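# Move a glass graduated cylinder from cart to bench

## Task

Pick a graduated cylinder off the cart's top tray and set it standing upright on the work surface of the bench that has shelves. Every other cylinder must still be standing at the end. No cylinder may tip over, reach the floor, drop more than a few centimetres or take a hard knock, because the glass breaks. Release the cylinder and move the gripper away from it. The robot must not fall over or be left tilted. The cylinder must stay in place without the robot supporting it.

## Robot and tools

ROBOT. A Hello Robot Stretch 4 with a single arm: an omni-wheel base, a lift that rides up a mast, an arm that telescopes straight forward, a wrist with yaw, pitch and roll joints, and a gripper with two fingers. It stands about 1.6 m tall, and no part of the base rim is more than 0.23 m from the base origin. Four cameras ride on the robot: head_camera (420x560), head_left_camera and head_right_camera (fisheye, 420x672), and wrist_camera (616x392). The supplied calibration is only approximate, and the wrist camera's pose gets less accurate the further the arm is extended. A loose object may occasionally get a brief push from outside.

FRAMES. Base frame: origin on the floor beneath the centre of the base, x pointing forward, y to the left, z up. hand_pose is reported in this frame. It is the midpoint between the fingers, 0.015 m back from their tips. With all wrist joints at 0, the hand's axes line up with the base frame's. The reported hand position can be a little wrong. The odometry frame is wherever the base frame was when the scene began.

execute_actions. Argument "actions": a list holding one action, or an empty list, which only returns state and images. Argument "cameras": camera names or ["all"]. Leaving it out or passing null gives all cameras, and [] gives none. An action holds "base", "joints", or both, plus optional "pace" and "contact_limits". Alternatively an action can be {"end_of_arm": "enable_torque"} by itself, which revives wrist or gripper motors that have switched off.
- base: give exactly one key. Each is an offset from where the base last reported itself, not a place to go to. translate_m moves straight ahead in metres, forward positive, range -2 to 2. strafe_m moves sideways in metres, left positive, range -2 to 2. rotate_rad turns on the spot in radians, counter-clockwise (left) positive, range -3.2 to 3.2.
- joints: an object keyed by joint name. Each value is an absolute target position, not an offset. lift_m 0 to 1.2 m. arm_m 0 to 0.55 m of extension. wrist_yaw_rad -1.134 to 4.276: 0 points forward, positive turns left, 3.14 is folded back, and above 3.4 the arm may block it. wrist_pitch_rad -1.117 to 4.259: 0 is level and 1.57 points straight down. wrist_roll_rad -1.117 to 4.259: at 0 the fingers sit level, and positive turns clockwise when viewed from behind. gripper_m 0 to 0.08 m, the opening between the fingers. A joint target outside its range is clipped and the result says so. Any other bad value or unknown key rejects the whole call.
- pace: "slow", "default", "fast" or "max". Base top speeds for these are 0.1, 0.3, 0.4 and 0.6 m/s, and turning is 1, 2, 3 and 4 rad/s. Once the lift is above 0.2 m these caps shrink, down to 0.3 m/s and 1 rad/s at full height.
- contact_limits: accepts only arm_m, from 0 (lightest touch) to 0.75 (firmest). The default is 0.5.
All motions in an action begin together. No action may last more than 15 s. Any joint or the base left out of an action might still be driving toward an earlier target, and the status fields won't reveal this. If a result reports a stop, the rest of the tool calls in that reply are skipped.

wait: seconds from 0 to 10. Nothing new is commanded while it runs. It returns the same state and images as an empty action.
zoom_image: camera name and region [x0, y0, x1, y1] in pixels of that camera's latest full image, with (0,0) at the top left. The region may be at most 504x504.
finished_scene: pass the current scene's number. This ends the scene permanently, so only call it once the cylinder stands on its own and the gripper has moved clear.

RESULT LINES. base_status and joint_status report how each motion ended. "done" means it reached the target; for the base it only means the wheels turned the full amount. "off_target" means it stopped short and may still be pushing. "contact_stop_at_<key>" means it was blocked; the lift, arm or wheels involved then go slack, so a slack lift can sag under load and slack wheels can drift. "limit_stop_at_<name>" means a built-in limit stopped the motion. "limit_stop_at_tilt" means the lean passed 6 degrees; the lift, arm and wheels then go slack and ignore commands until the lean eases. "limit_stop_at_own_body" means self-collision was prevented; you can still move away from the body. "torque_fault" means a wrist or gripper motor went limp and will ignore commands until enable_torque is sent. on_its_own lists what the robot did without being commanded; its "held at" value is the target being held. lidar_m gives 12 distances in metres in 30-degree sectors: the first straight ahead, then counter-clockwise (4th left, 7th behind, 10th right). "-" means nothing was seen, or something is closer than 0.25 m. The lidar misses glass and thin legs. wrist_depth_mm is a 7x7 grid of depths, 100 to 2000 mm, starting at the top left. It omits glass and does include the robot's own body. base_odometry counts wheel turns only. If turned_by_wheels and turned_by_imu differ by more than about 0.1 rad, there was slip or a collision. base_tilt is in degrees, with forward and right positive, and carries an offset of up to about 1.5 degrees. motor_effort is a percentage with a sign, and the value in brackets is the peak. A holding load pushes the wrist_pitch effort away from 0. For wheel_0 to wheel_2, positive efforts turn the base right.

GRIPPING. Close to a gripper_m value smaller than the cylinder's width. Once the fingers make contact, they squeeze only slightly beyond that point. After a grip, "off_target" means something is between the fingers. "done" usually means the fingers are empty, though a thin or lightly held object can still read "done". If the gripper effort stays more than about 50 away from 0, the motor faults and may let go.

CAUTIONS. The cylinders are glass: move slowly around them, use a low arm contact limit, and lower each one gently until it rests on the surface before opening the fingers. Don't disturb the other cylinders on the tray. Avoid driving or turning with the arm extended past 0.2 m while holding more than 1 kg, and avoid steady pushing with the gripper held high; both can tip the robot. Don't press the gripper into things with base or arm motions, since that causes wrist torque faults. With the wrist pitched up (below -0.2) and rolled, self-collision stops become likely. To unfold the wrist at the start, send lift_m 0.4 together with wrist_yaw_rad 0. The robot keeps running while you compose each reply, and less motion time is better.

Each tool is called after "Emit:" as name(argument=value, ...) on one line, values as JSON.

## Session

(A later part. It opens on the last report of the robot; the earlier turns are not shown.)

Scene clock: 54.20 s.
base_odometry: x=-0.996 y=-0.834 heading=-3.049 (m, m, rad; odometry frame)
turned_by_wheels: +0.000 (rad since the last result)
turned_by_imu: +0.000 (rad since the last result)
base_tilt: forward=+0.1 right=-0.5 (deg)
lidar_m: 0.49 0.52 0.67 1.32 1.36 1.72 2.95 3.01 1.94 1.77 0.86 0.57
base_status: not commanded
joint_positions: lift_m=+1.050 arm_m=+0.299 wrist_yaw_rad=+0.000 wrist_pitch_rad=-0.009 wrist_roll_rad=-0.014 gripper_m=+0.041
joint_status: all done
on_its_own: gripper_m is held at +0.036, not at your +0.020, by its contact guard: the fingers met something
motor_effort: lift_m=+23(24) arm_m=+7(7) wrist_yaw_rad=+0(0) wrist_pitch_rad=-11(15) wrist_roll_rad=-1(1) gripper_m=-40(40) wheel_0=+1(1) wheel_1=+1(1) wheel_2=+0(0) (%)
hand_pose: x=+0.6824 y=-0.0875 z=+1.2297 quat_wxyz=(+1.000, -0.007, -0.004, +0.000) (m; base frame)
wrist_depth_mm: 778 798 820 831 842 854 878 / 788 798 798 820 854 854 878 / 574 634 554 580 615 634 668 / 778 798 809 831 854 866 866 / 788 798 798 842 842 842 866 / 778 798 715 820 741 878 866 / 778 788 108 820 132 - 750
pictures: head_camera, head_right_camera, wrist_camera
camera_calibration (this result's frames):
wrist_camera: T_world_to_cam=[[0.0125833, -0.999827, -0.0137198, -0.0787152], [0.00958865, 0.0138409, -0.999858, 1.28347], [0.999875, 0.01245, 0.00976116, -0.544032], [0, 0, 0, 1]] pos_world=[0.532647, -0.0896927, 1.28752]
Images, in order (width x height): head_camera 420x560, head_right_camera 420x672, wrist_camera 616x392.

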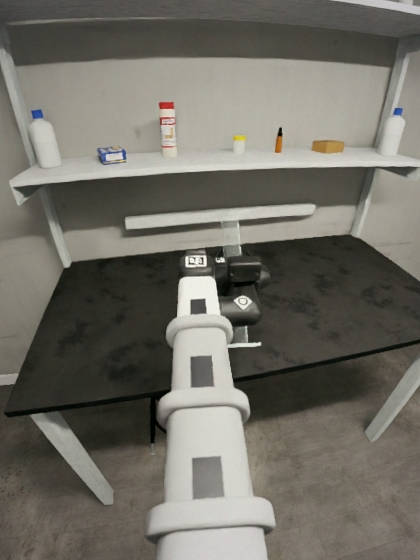

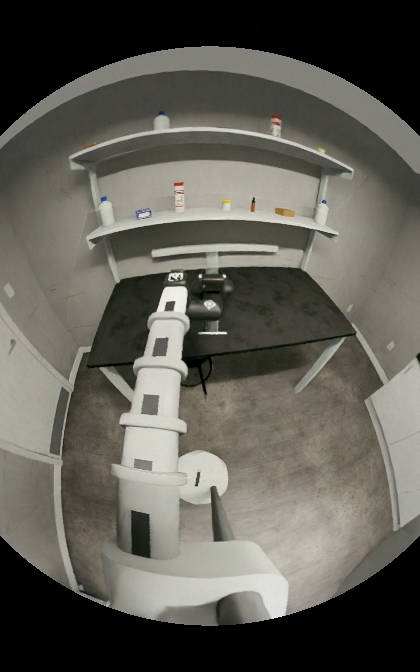

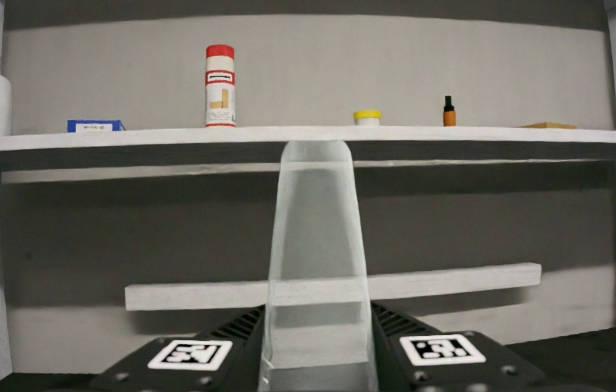

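Emit:
execute_actions(actions=[{"joints":{"wrist_pitch_rad":-0.8,"arm_m":0.2},"pace":"slow"}], cameras=["head_camera","head_right_camera"])

Scene clock: 56.63 s.
base_odometry: x=-0.996 y=-0.834 heading=-3.049 (m, m, rad; odometry frame)
turned_by_wheels: +0.000 (rad since the last result)
turned_by_imu: +0.000 (rad since the last result)
base_tilt: forward=+0.2 right=-0.6 (deg)
lidar_m: 0.50 0.52 0.67 1.31 1.37 1.72 2.94 2.99 1.92 1.76 0.88 0.57
base_status: not commanded
joint_positions: lift_m=+1.050 arm_m=+0.201 wrist_yaw_rad=+0.000 wrist_pitch_rad=-0.797 wrist_roll_rad=-0.014 gripper_m=+0.041
joint_status: all done
on_its_own: gripper_m is held at +0.036, not at your +0.020, by its contact guard: the fingers met something
motor_effort: lift_m=+23(23) arm_m=-7(6) wrist_yaw_rad=-1(0) wrist_pitch_rad=-10(16) wrist_roll_rad=+0(1) gripper_m=-40(40) wheel_0=+1(1) wheel_1=+1(1) wheel_2=+0(0) (%)
hand_pose: x=+0.5208 y=-0.0874 z=+1.3799 quat_wxyz=(+0.922, -0.007, -0.388, -0.003) (m; base frame)
wrist_depth_mm: 1098 1098 1098 1098 1078 1060 1078 / 1205 1205 1205 1229 1205 1229 1160 / 1366 1397 1397 1397 1397 1336 1366 / 1281 1308 1336 1397 1430 1464 1464 / 809 831 831 866 854 891 891 / 960 991 976 1025 931 1025 1042 / 891 904 108 976 132 - 976
pictures: head_camera, head_right_camera
Images, in order (width x height): head_camera 420x560, head_right_camera 420x672.

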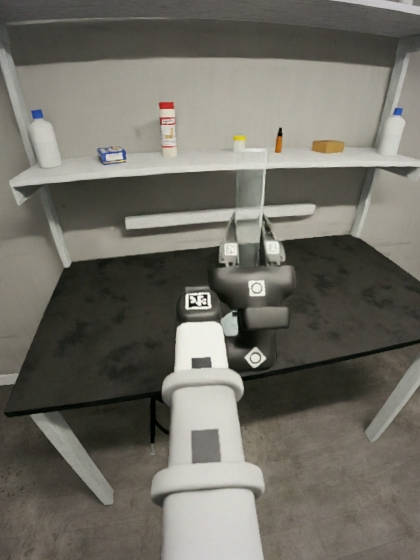

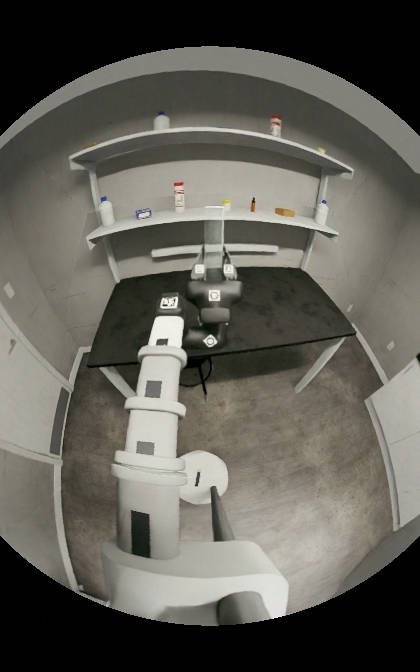

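Emit:
execute_actions(actions=[{"joints":{"wrist_yaw_rad":-1.1,"arm_m":0.4}}], cameras=["head_camera"])

Scene clock: 58.43 s.
torque_fault: wrist_yaw_rad switched itself off since the last result.
base_odometry: x=-0.996 y=-0.834 heading=-3.049 (m, m, rad; odometry frame)
turned_by_wheels: +0.000 (rad since the last result)
turned_by_imu: +0.000 (rad since the last result)
base_tilt: forward=+0.0 right=-0.5 (deg)
lidar_m: 0.51 0.52 0.66 1.31 1.36 1.74 2.95 3.00 1.91 1.75 0.87 0.57
base_status: not commanded
joint_positions: lift_m=+1.050 arm_m=+0.399 wrist_yaw_rad=-0.719 wrist_pitch_rad=-0.797 wrist_roll_rad=-0.014 gripper_m=+0.041
joint_status: wrist_yaw_rad torque_fault (moved -0.719 of -1.100); the others done
on_its_own: gripper_m is held at +0.036, not at your +0.020, by its contact guard: the fingers met something; wrist_yaw_rad is off since a torque_fault, until you send "end_of_arm": "enable_torque" (your -1.100 is given up)
motor_effort: lift_m=+22(23) arm_m=+7(8) wrist_yaw_rad=-1(100) wrist_pitch_rad=-10(81) wrist_roll_rad=-2(18) gripper_m=-40(40) wheel_0=+1(1) wheel_1=+1(1) wheel_2=+0(1) (%)
hand_pose: x=+0.6240 y=-0.1637 z=+1.3799 quat_wxyz=(+0.862, -0.142, -0.361, -0.327) (m; base frame)
wrist_depth_mm: 1078 1078 1098 1078 1098 1098 1078 / 976 1160 1229 1205 1229 1205 1205 / 609 654 1336 1397 1397 1336 1366 / 699 707 946 1537 1576 1576 1618 / 768 831 842 1430 1808 1863 1921 / 715 831 917 1008 1576 - 1921 / 683 741 108 1118 132 - 1921
pictures: head_camera
ARM HIT: the arm struck itself hard.
Images, in order (width x height): head_camera 420x560.

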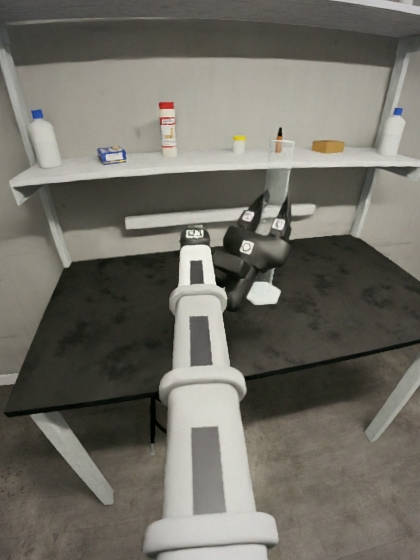

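Emit:
execute_actions(actions=[{"end_of_arm":"enable_torque"}], cameras=[])

Emit:
execute_actions(actions=[{"joints":{"wrist_yaw_rad":-0.6,"lift_m":0.92,"arm_m":0.45}}], cameras=["head_camera"])

Emit:
execute_actions(actions=[{"joints":{"lift_m":0.89},"pace":"slow"}], cameras=["head_camera"])

Scene clock: 59.00 s.
base_odometry: x=-0.996 y=-0.834 heading=-3.049 (m, m, rad; odometry frame)
turned_by_wheels: +0.000 (rad since the last result)
turned_by_imu: +0.000 (rad since the last result)
base_tilt: forward=+0.2 right=-0.7 (deg)
lidar_m: 0.51 0.53 0.68 1.33 1.35 1.70 2.93 2.99 1.92 1.77 0.87 0.57
base_status: not commanded
joint_positions: lift_m=+1.050 arm_m=+0.399 wrist_yaw_rad=-0.719 wrist_pitch_rad=-0.797 wrist_roll_rad=-0.014 gripper_m=+0.041
joint_status: not commanded
end_of_arm: enable_torque: each motor that was off is on again
on_its_own: wrist_yaw_rad is held at -0.719, not at your -1.100, since a torque_fault; gripper_m is held at +0.036, not at your +0.020, by its contact guard: the fingers met something
motor_effort: lift_m=+22(22) arm_m=+7(7) wrist_yaw_rad=-1(1) wrist_pitch_rad=-9(10) wrist_roll_rad=-2(2) gripper_m=-40(41) wheel_0=+1(1) wheel_1=+1(0) wheel_2=+0(0) (%)
hand_pose: x=+0.6240 y=-0.1637 z=+1.3799 quat_wxyz=(+0.862, -0.142, -0.361, -0.327) (m; base frame)
wrist_depth_mm: 1060 1098 1098 1098 1078 1098 1078 / 976 1182 1229 1229 1182 1205 1205 / 609 647 1336 1430 1397 1366 1366 / 723 707 960 1576 1537 1576 1537 / 768 842 842 1430 1808 1863 1921 / 715 831 960 1008 1576 - 1921 / 683 732 108 1118 132 - 1863
pictures: none
No camera images: the call's "cameras" was empty. Leave "cameras" out to get every camera's image.

Scene clock: 60.60 s.
base_odometry: x=-0.996 y=-0.834 heading=-3.049 (m, m, rad; odometry frame)
turned_by_wheels: +0.000 (rad since the last result)
turned_by_imu: +0.000 (rad since the last result)
base_tilt: forward=+0.2 right=-0.7 (deg)
lidar_m: 0.51 0.50 0.67 1.32 1.37 1.73 2.95 3.00 1.90 1.76 0.87 0.58
base_status: not commanded
joint_positions: lift_m=+0.920 arm_m=+0.449 wrist_yaw_rad=-0.600 wrist_pitch_rad=-0.797 wrist_roll_rad=-0.014 gripper_m=+0.041
joint_status: all done
on_its_own: gripper_m is held at +0.036, not at your +0.020, by its contact guard: the fingers met something
motor_effort: lift_m=+15(21) arm_m=+7(8) wrist_yaw_rad=-2(4) wrist_pitch_rad=-8(9) wrist_roll_rad=-2(3) gripper_m=-40(40) wheel_0=+1(1) wheel_1=+1(1) wheel_2=-1(0) (%)
hand_pose: x=+0.6930 y=-0.1561 z=+1.2506 quat_wxyz=(+0.880, -0.121, -0.369, -0.275) (m; base frame)
wrist_depth_mm: 609 1182 1229 1229 1205 1229 1205 / 668 691 1336 1366 1366 1336 1336 / 768 778 798 1464 1576 1576 1464 / 788 866 878 917 1756 1808 1808 / 715 831 976 1042 1078 - - / 375 750 866 1098 1182 1863 1983 / 452 415 108 976 131 - 1921
pictures: head_camera
Images, in order (width x height): head_camera 420x560.

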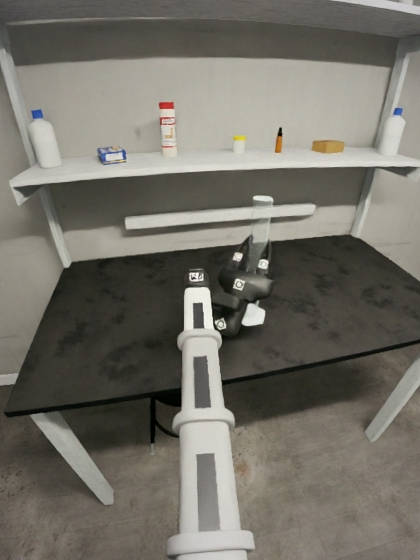

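Scene clock: 61.67 s.
base_odometry: x=-0.996 y=-0.834 heading=-3.049 (m, m, rad; odometry frame)
turned_by_wheels: +0.000 (rad since the last result)
turned_by_imu: +0.000 (rad since the last result)
base_tilt: forward=+0.0 right=-0.7 (deg)
lidar_m: 0.52 0.52 0.66 1.32 1.38 1.72 2.94 2.99 1.90 1.76 0.86 0.57
base_status: not commanded
joint_positions: lift_m=+0.890 arm_m=+0.449 wrist_yaw_rad=-0.600 wrist_pitch_rad=-0.797 wrist_roll_rad=-0.014 gripper_m=+0.041
joint_status: all done
on_its_own: gripper_m is held at +0.036, not at your +0.020, by its contact guard: the fingers met something
motor_effort: lift_m=+14(14) arm_m=+7(7) wrist_yaw_rad=-2(2) wrist_pitch_rad=-8(8) wrist_roll_rad=-1(2) gripper_m=-40(41) wheel_0=+1(1) wheel_1=+1(0) wheel_2=+0(1) (%)
hand_pose: x=+0.6930 y=-0.1561 z=+1.2206 quat_wxyz=(+0.880, -0.121, -0.369, -0.275) (m; base frame)
wrist_depth_mm: 640 1205 1281 1255 1255 1255 1255 / 707 715 1366 1397 1366 1366 1397 / 788 798 798 1499 1537 1618 1576 / 778 904 931 931 1708 1863 1756 / 699 831 1008 1078 1078 - - / 424 439 866 1098 1205 1808 1983 / 535 496 108 559 132 - 1863
pictures: head_camera
Images, in order (width x height): head_camera 420x560.

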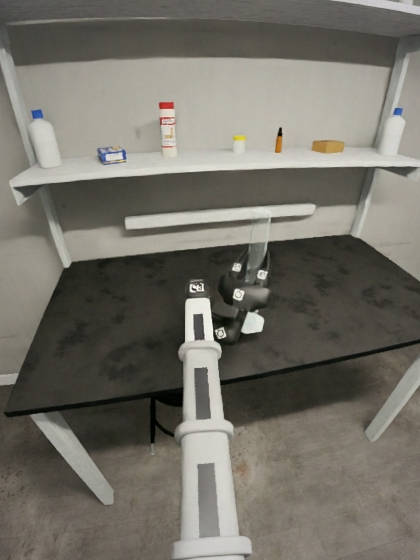

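Emit:
execute_actions(actions=[{"joints":{"lift_m":0.86},"pace":"slow"}], cameras=[])

Emit:
execute_actions(actions=[{"joints":{"lift_m":0.83},"pace":"slow"}], cameras=["head_camera"])

Scene clock: 62.83 s.
base_odometry: x=-0.996 y=-0.834 heading=-3.049 (m, m, rad; odometry frame)
turned_by_wheels: +0.000 (rad since the last result)
turned_by_imu: +0.000 (rad since the last result)
base_tilt: forward=-0.1 right=-0.8 (deg)
lidar_m: 0.50 0.53 0.64 1.32 1.37 1.72 2.92 3.00 1.92 1.77 0.90 0.57
base_status: not commanded
joint_positions: lift_m=+0.860 arm_m=+0.449 wrist_yaw_rad=-0.600 wrist_pitch_rad=-0.797 wrist_roll_rad=-0.014 gripper_m=+0.041
joint_status: all done
on_its_own: gripper_m is held at +0.036, not at your +0.020, by its contact guard: the fingers met something
motor_effort: lift_m=+14(15) arm_m=+7(7) wrist_yaw_rad=-2(2) wrist_pitch_rad=-9(8) wrist_roll_rad=-1(0) gripper_m=-41(41) wheel_0=+1(1) wheel_1=+1(0) wheel_2=+0(0) (%)
hand_pose: x=+0.6930 y=-0.1561 z=+1.1906 quat_wxyz=(+0.880, -0.121, -0.369, -0.275) (m; base frame)
wrist_depth_mm: 668 1229 1281 1281 1255 1308 1281 / 741 741 1336 1430 1430 1397 1397 / 831 854 842 1576 1576 1576 1576 / 778 904 946 976 1863 1863 1808 / 407 831 991 1098 1118 - - / 480 473 500 1060 1205 1863 - / 609 564 108 603 132 - 1921
pictures: none
No camera images: the call's "cameras" was empty. Leave "cameras" out to get every camera's image.

Scene clock: 63.90 s.
base_odometry: x=-0.996 y=-0.834 heading=-3.049 (m, m, rad; odometry frame)
turned_by_wheels: +0.000 (rad since the last result)
turned_by_imu: +0.000 (rad since the last result)
base_tilt: forward=+0.1 right=-0.6 (deg)
lidar_m: 0.51 0.52 0.67 1.31 1.36 1.71 2.93 3.00 1.92 1.76 0.87 0.56
base_status: not commanded
joint_positions: lift_m=+0.830 arm_m=+0.449 wrist_yaw_rad=-0.600 wrist_pitch_rad=-0.797 wrist_roll_rad=-0.014 gripper_m=+0.041
joint_status: all done
on_its_own: gripper_m is held at +0.036, not at your +0.020, by its contact guard: the fingers met something
motor_effort: lift_m=+15(14) arm_m=+7(7) wrist_yaw_rad=-2(1) wrist_pitch_rad=-8(8) wrist_roll_rad=-2(4) gripper_m=-41(40) wheel_0=+1(1) wheel_1=+1(1) wheel_2=+0(0) (%)
hand_pose: x=+0.6930 y=-0.1561 z=+1.1606 quat_wxyz=(+0.880, -0.121, -0.369, -0.275) (m; base frame)
wrist_depth_mm: 707 723 1308 1308 1308 1308 1308 / 768 778 1397 1499 1499 1430 1430 / 842 866 878 1576 1618 1618 1576 / 627 904 991 1025 1756 1863 1921 / 442 473 991 1138 1205 - - / 549 539 521 1098 1281 1808 - / 621 640 108 640 132 - 1863
pictures: head_camera
Images, in order (width x height): head_camera 420x560.

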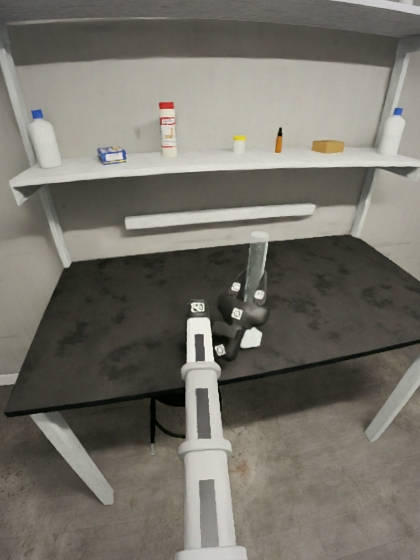

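Emit:
execute_actions(actions=[{"joints":{"lift_m":0.81},"pace":"slow"}], cameras=[])

Emit:
execute_actions(actions=[{"joints":{"lift_m":0.79},"pace":"slow"}], cameras=["head_camera"])

Scene clock: 67.37 s.
base_odometry: x=-0.996 y=-0.834 heading=-3.049 (m, m, rad; odometry frame)
turned_by_wheels: +0.000 (rad since the last result)
turned_by_imu: +0.000 (rad since the last result)
base_tilt: forward=+0.1 right=-0.6 (deg)
lidar_m: 0.52 0.52 0.66 1.32 1.37 1.73 2.93 2.98 1.88 1.77 0.88 0.58
base_status: not commanded
joint_positions: lift_m=+0.810 arm_m=+0.449 wrist_yaw_rad=-0.600 wrist_pitch_rad=-0.799 wrist_roll_rad=-0.014 gripper_m=+0.041
joint_status: all done
on_its_own: gripper_m is held at +0.036, not at your +0.020, by its contact guard: the fingers met something
motor_effort: lift_m=+13(14) arm_m=+7(7) wrist_yaw_rad=-1(2) wrist_pitch_rad=-3(8) wrist_roll_rad=-2(2) gripper_m=-40(41) wheel_0=+1(1) wheel_1=+0(0) wheel_2=+0(0) (%)
hand_pose: x=+0.6927 y=-0.1559 z=+1.1410 quat_wxyz=(+0.879, -0.121, -0.370, -0.275) (m; base frame)
wrist_depth_mm: 715 741 1308 1336 1308 1336 1308 / 788 788 842 1464 1499 1464 1464 / 866 917 917 1576 1708 1661 1618 / 591 917 1025 1042 1756 1921 1921 / 469 488 1008 1182 1182 - - / 591 574 539 1042 1255 1808 1983 / 621 676 108 683 132 - 1921
pictures: none
No camera images: the call's "cameras" was empty. Leave "cameras" out to get every camera's image.

Scene clock: 68.27 s.
base_odometry: x=-0.996 y=-0.834 heading=-3.049 (m, m, rad; odometry frame)
turned_by_wheels: +0.000 (rad since the last result)
turned_by_imu: +0.000 (rad since the last result)
base_tilt: forward=+0.1 right=-0.6 (deg)
lidar_m: 0.51 0.53 0.67 1.31 1.37 1.71 2.94 2.97 1.90 1.75 0.88 0.57
base_status: not commanded
joint_positions: lift_m=+0.799 arm_m=+0.449 wrist_yaw_rad=-0.602 wrist_pitch_rad=-0.817 wrist_roll_rad=-0.014 gripper_m=+0.041
joint_status: lift_m contact_stop (moved -0.012 of -0.020)
on_its_own: gripper_m is held at +0.036, not at your +0.020, by its contact guard: the fingers met something; lift_m is slack since a contact_stop (your +0.790 is given up); wrist_pitch_rad is at rest, and its effort (+49) is outside its rest range (-23 to +23)
motor_effort: lift_m=+13(12) arm_m=+7(7) wrist_yaw_rad=+5(8) wrist_pitch_rad=+49(70) wrist_roll_rad=-2(2) gripper_m=-40(40) wheel_0=+1(1) wheel_1=+1(1) wheel_2=-1(1) (%)
hand_pose: x=+0.6901 y=-0.1545 z=+1.1319 quat_wxyz=(+0.876, -0.124, -0.377, -0.275) (m; base frame)
wrist_depth_mm: 707 1255 1308 1336 1336 1308 1308 / 768 788 1366 1499 1430 1464 1430 / 878 891 891 1537 1708 1618 1618 / 627 917 1025 1025 1808 1863 1756 / 459 496 1025 1160 1205 - - / 569 554 535 1098 1255 1921 - / 627 661 107 668 132 - 1921
pictures: head_camera
Images, in order (width x height): head_camera 420x560.

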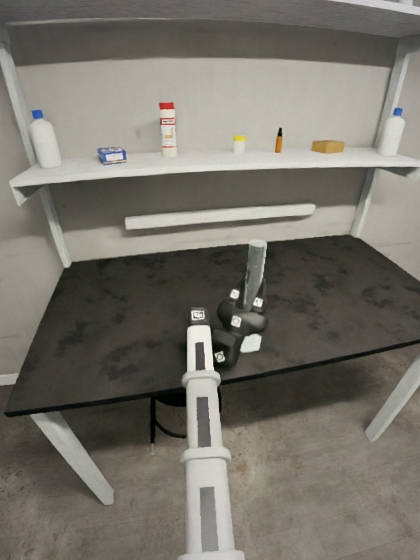

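Emit:
execute_actions(actions=[{"joints":{"lift_m":0.81,"gripper_m":0.08},"pace":"slow"}], cameras=["head_camera"])

Emit:
execute_actions(actions=[{"joints":{"lift_m":1.0}}], cameras=[])

Emit:
execute_actions(actions=[{"joints":{"arm_m":0.0},"base":{"translate_m":-0.2}}], cameras=["head_camera"])

Scene clock: 69.93 s.
base_odometry: x=-0.996 y=-0.833 heading=-3.049 (m, m, rad; odometry frame)
turned_by_wheels: +0.000 (rad since the last result)
turned_by_imu: +0.000 (rad since the last result)
base_tilt: forward=+0.1 right=-0.7 (deg)
lidar_m: 0.52 0.51 0.64 1.31 1.37 1.72 2.94 2.99 1.90 1.77 0.84 0.56
base_status: not commanded
joint_positions: lift_m=+0.810 arm_m=+0.449 wrist_yaw_rad=-0.600 wrist_pitch_rad=-0.798 wrist_roll_rad=-0.014 gripper_m=+0.080
joint_status: all done
motor_effort: lift_m=+22(22) arm_m=+7(7) wrist_yaw_rad=-1(5) wrist_pitch_rad=-5(42) wrist_roll_rad=-3(2) gripper_m=+1(43) wheel_0=+1(1) wheel_1=+1(1) wheel_2=+0(1) (%)
hand_pose: x=+0.6928 y=-0.1560 z=+1.1402 quat_wxyz=(+0.879, -0.121, -0.369, -0.275) (m; base frame)
wrist_depth_mm: 707 723 1308 1336 1336 1336 1308 / 798 798 842 1464 1430 1430 1464 / 866 904 891 1537 1708 1661 1661 / 597 904 1042 1042 1756 1983 1983 / 473 492 991 1182 1229 - - / 585 580 539 1060 1205 1756 1983 / - - 145 732 683 - -
pictures: head_camera
Images, in order (width x height): head_camera 420x560.

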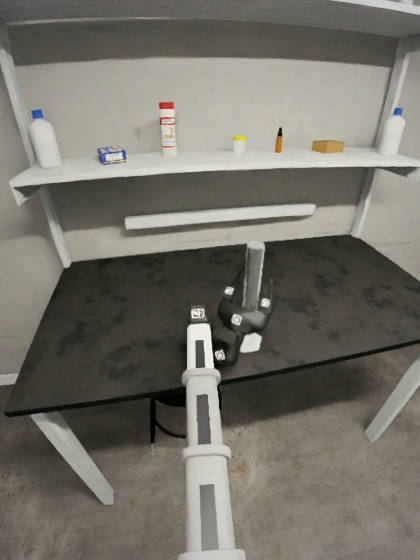

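Scene clock: 71.80 s.
base_odometry: x=-0.996 y=-0.833 heading=-3.049 (m, m, rad; odometry frame)
turned_by_wheels: +0.000 (rad since the last result)
turned_by_imu: +0.000 (rad since the last result)
base_tilt: forward=+0.1 right=-0.6 (deg)
lidar_m: 0.51 0.51 0.68 1.30 1.37 1.71 2.93 2.98 1.92 1.75 0.87 0.55
base_status: not commanded
joint_positions: lift_m=+1.000 arm_m=+0.449 wrist_yaw_rad=-0.600 wrist_pitch_rad=-0.798 wrist_roll_rad=-0.014 gripper_m=+0.080
joint_status: all done
motor_effort: lift_m=+22(23) arm_m=+7(7) wrist_yaw_rad=+0(1) wrist_pitch_rad=-4(4) wrist_roll_rad=-2(1) gripper_m=+1(1) wheel_0=+1(1) wheel_1=+1(1) wheel_2=+0(0) (%)
hand_pose: x=+0.6928 y=-0.1560 z=+1.3302 quat_wxyz=(+0.879, -0.121, -0.369, -0.275) (m; base frame)
wrist_depth_mm: 1025 1118 1160 1160 1138 1138 1118 / 585 1118 1281 1255 1281 1255 1229 / 676 668 1229 1397 1397 1397 1397 / 750 768 778 820 1708 1618 1618 / 723 842 904 904 976 1983 1983 / 661 741 891 1025 1060 1708 1983 / - - 145 991 1078 - -
pictures: none
No camera images: the call's "cameras" was empty. Leave "cameras" out to get every camera's image.

Scene clock: 73.87 s.
base_odometry: x=-0.797 y=-0.815 heading=-3.049 (m, m, rad; odometry frame)
turned_by_wheels: +0.000 (rad since the last result)
turned_by_imu: +0.000 (rad since the last result)
base_tilt: forward=+0.0 right=-0.7 (deg)
lidar_m: 0.71 0.73 1.40 1.30 1.34 1.53 2.74 2.76 1.93 1.79 1.19 0.81
base_status: done
joint_positions: lift_m=+1.000 arm_m=+0.217 wrist_yaw_rad=-0.600 wrist_pitch_rad=-0.798 wrist_roll_rad=-0.014 gripper_m=+0.080
joint_status: arm_m limit_stop_at_own_body (moved -0.231 of -0.449)
on_its_own: arm_m is slack since a limit_stop_at_own_body (your +0.000 is given up)
motor_effort: lift_m=+21(22) arm_m=+0(7) wrist_yaw_rad=+0(10) wrist_pitch_rad=-4(6) wrist_roll_rad=+0(2) gripper_m=+1(2) wheel_0=+0(5) wheel_1=+0(7) wheel_2=+0(8) (%)
hand_pose: x=+0.4613 y=-0.1560 z=+1.3303 quat_wxyz=(+0.879, -0.121, -0.369, -0.275) (m; base frame)
wrist_depth_mm: 1138 1138 1118 1138 1138 1098 1138 / 1255 1229 1281 1255 1281 1229 1205 / 1308 1499 1430 1430 1464 1366 1025 / 1182 1397 1576 1661 1708 1708 1576 / 946 976 1537 1863 1921 1921 1921 / 1025 1078 1060 1708 1983 - - / - - 145 1336 1708 - -
pictures: head_camera
Images, in order (width x height): head_camera 420x560.

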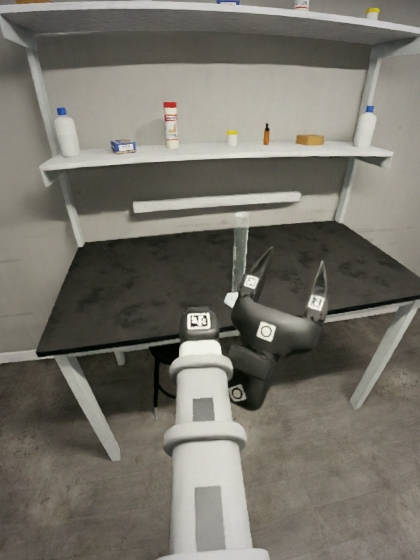

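Emit:
finished_scene(scene=1)

The scene is finished: the task was done.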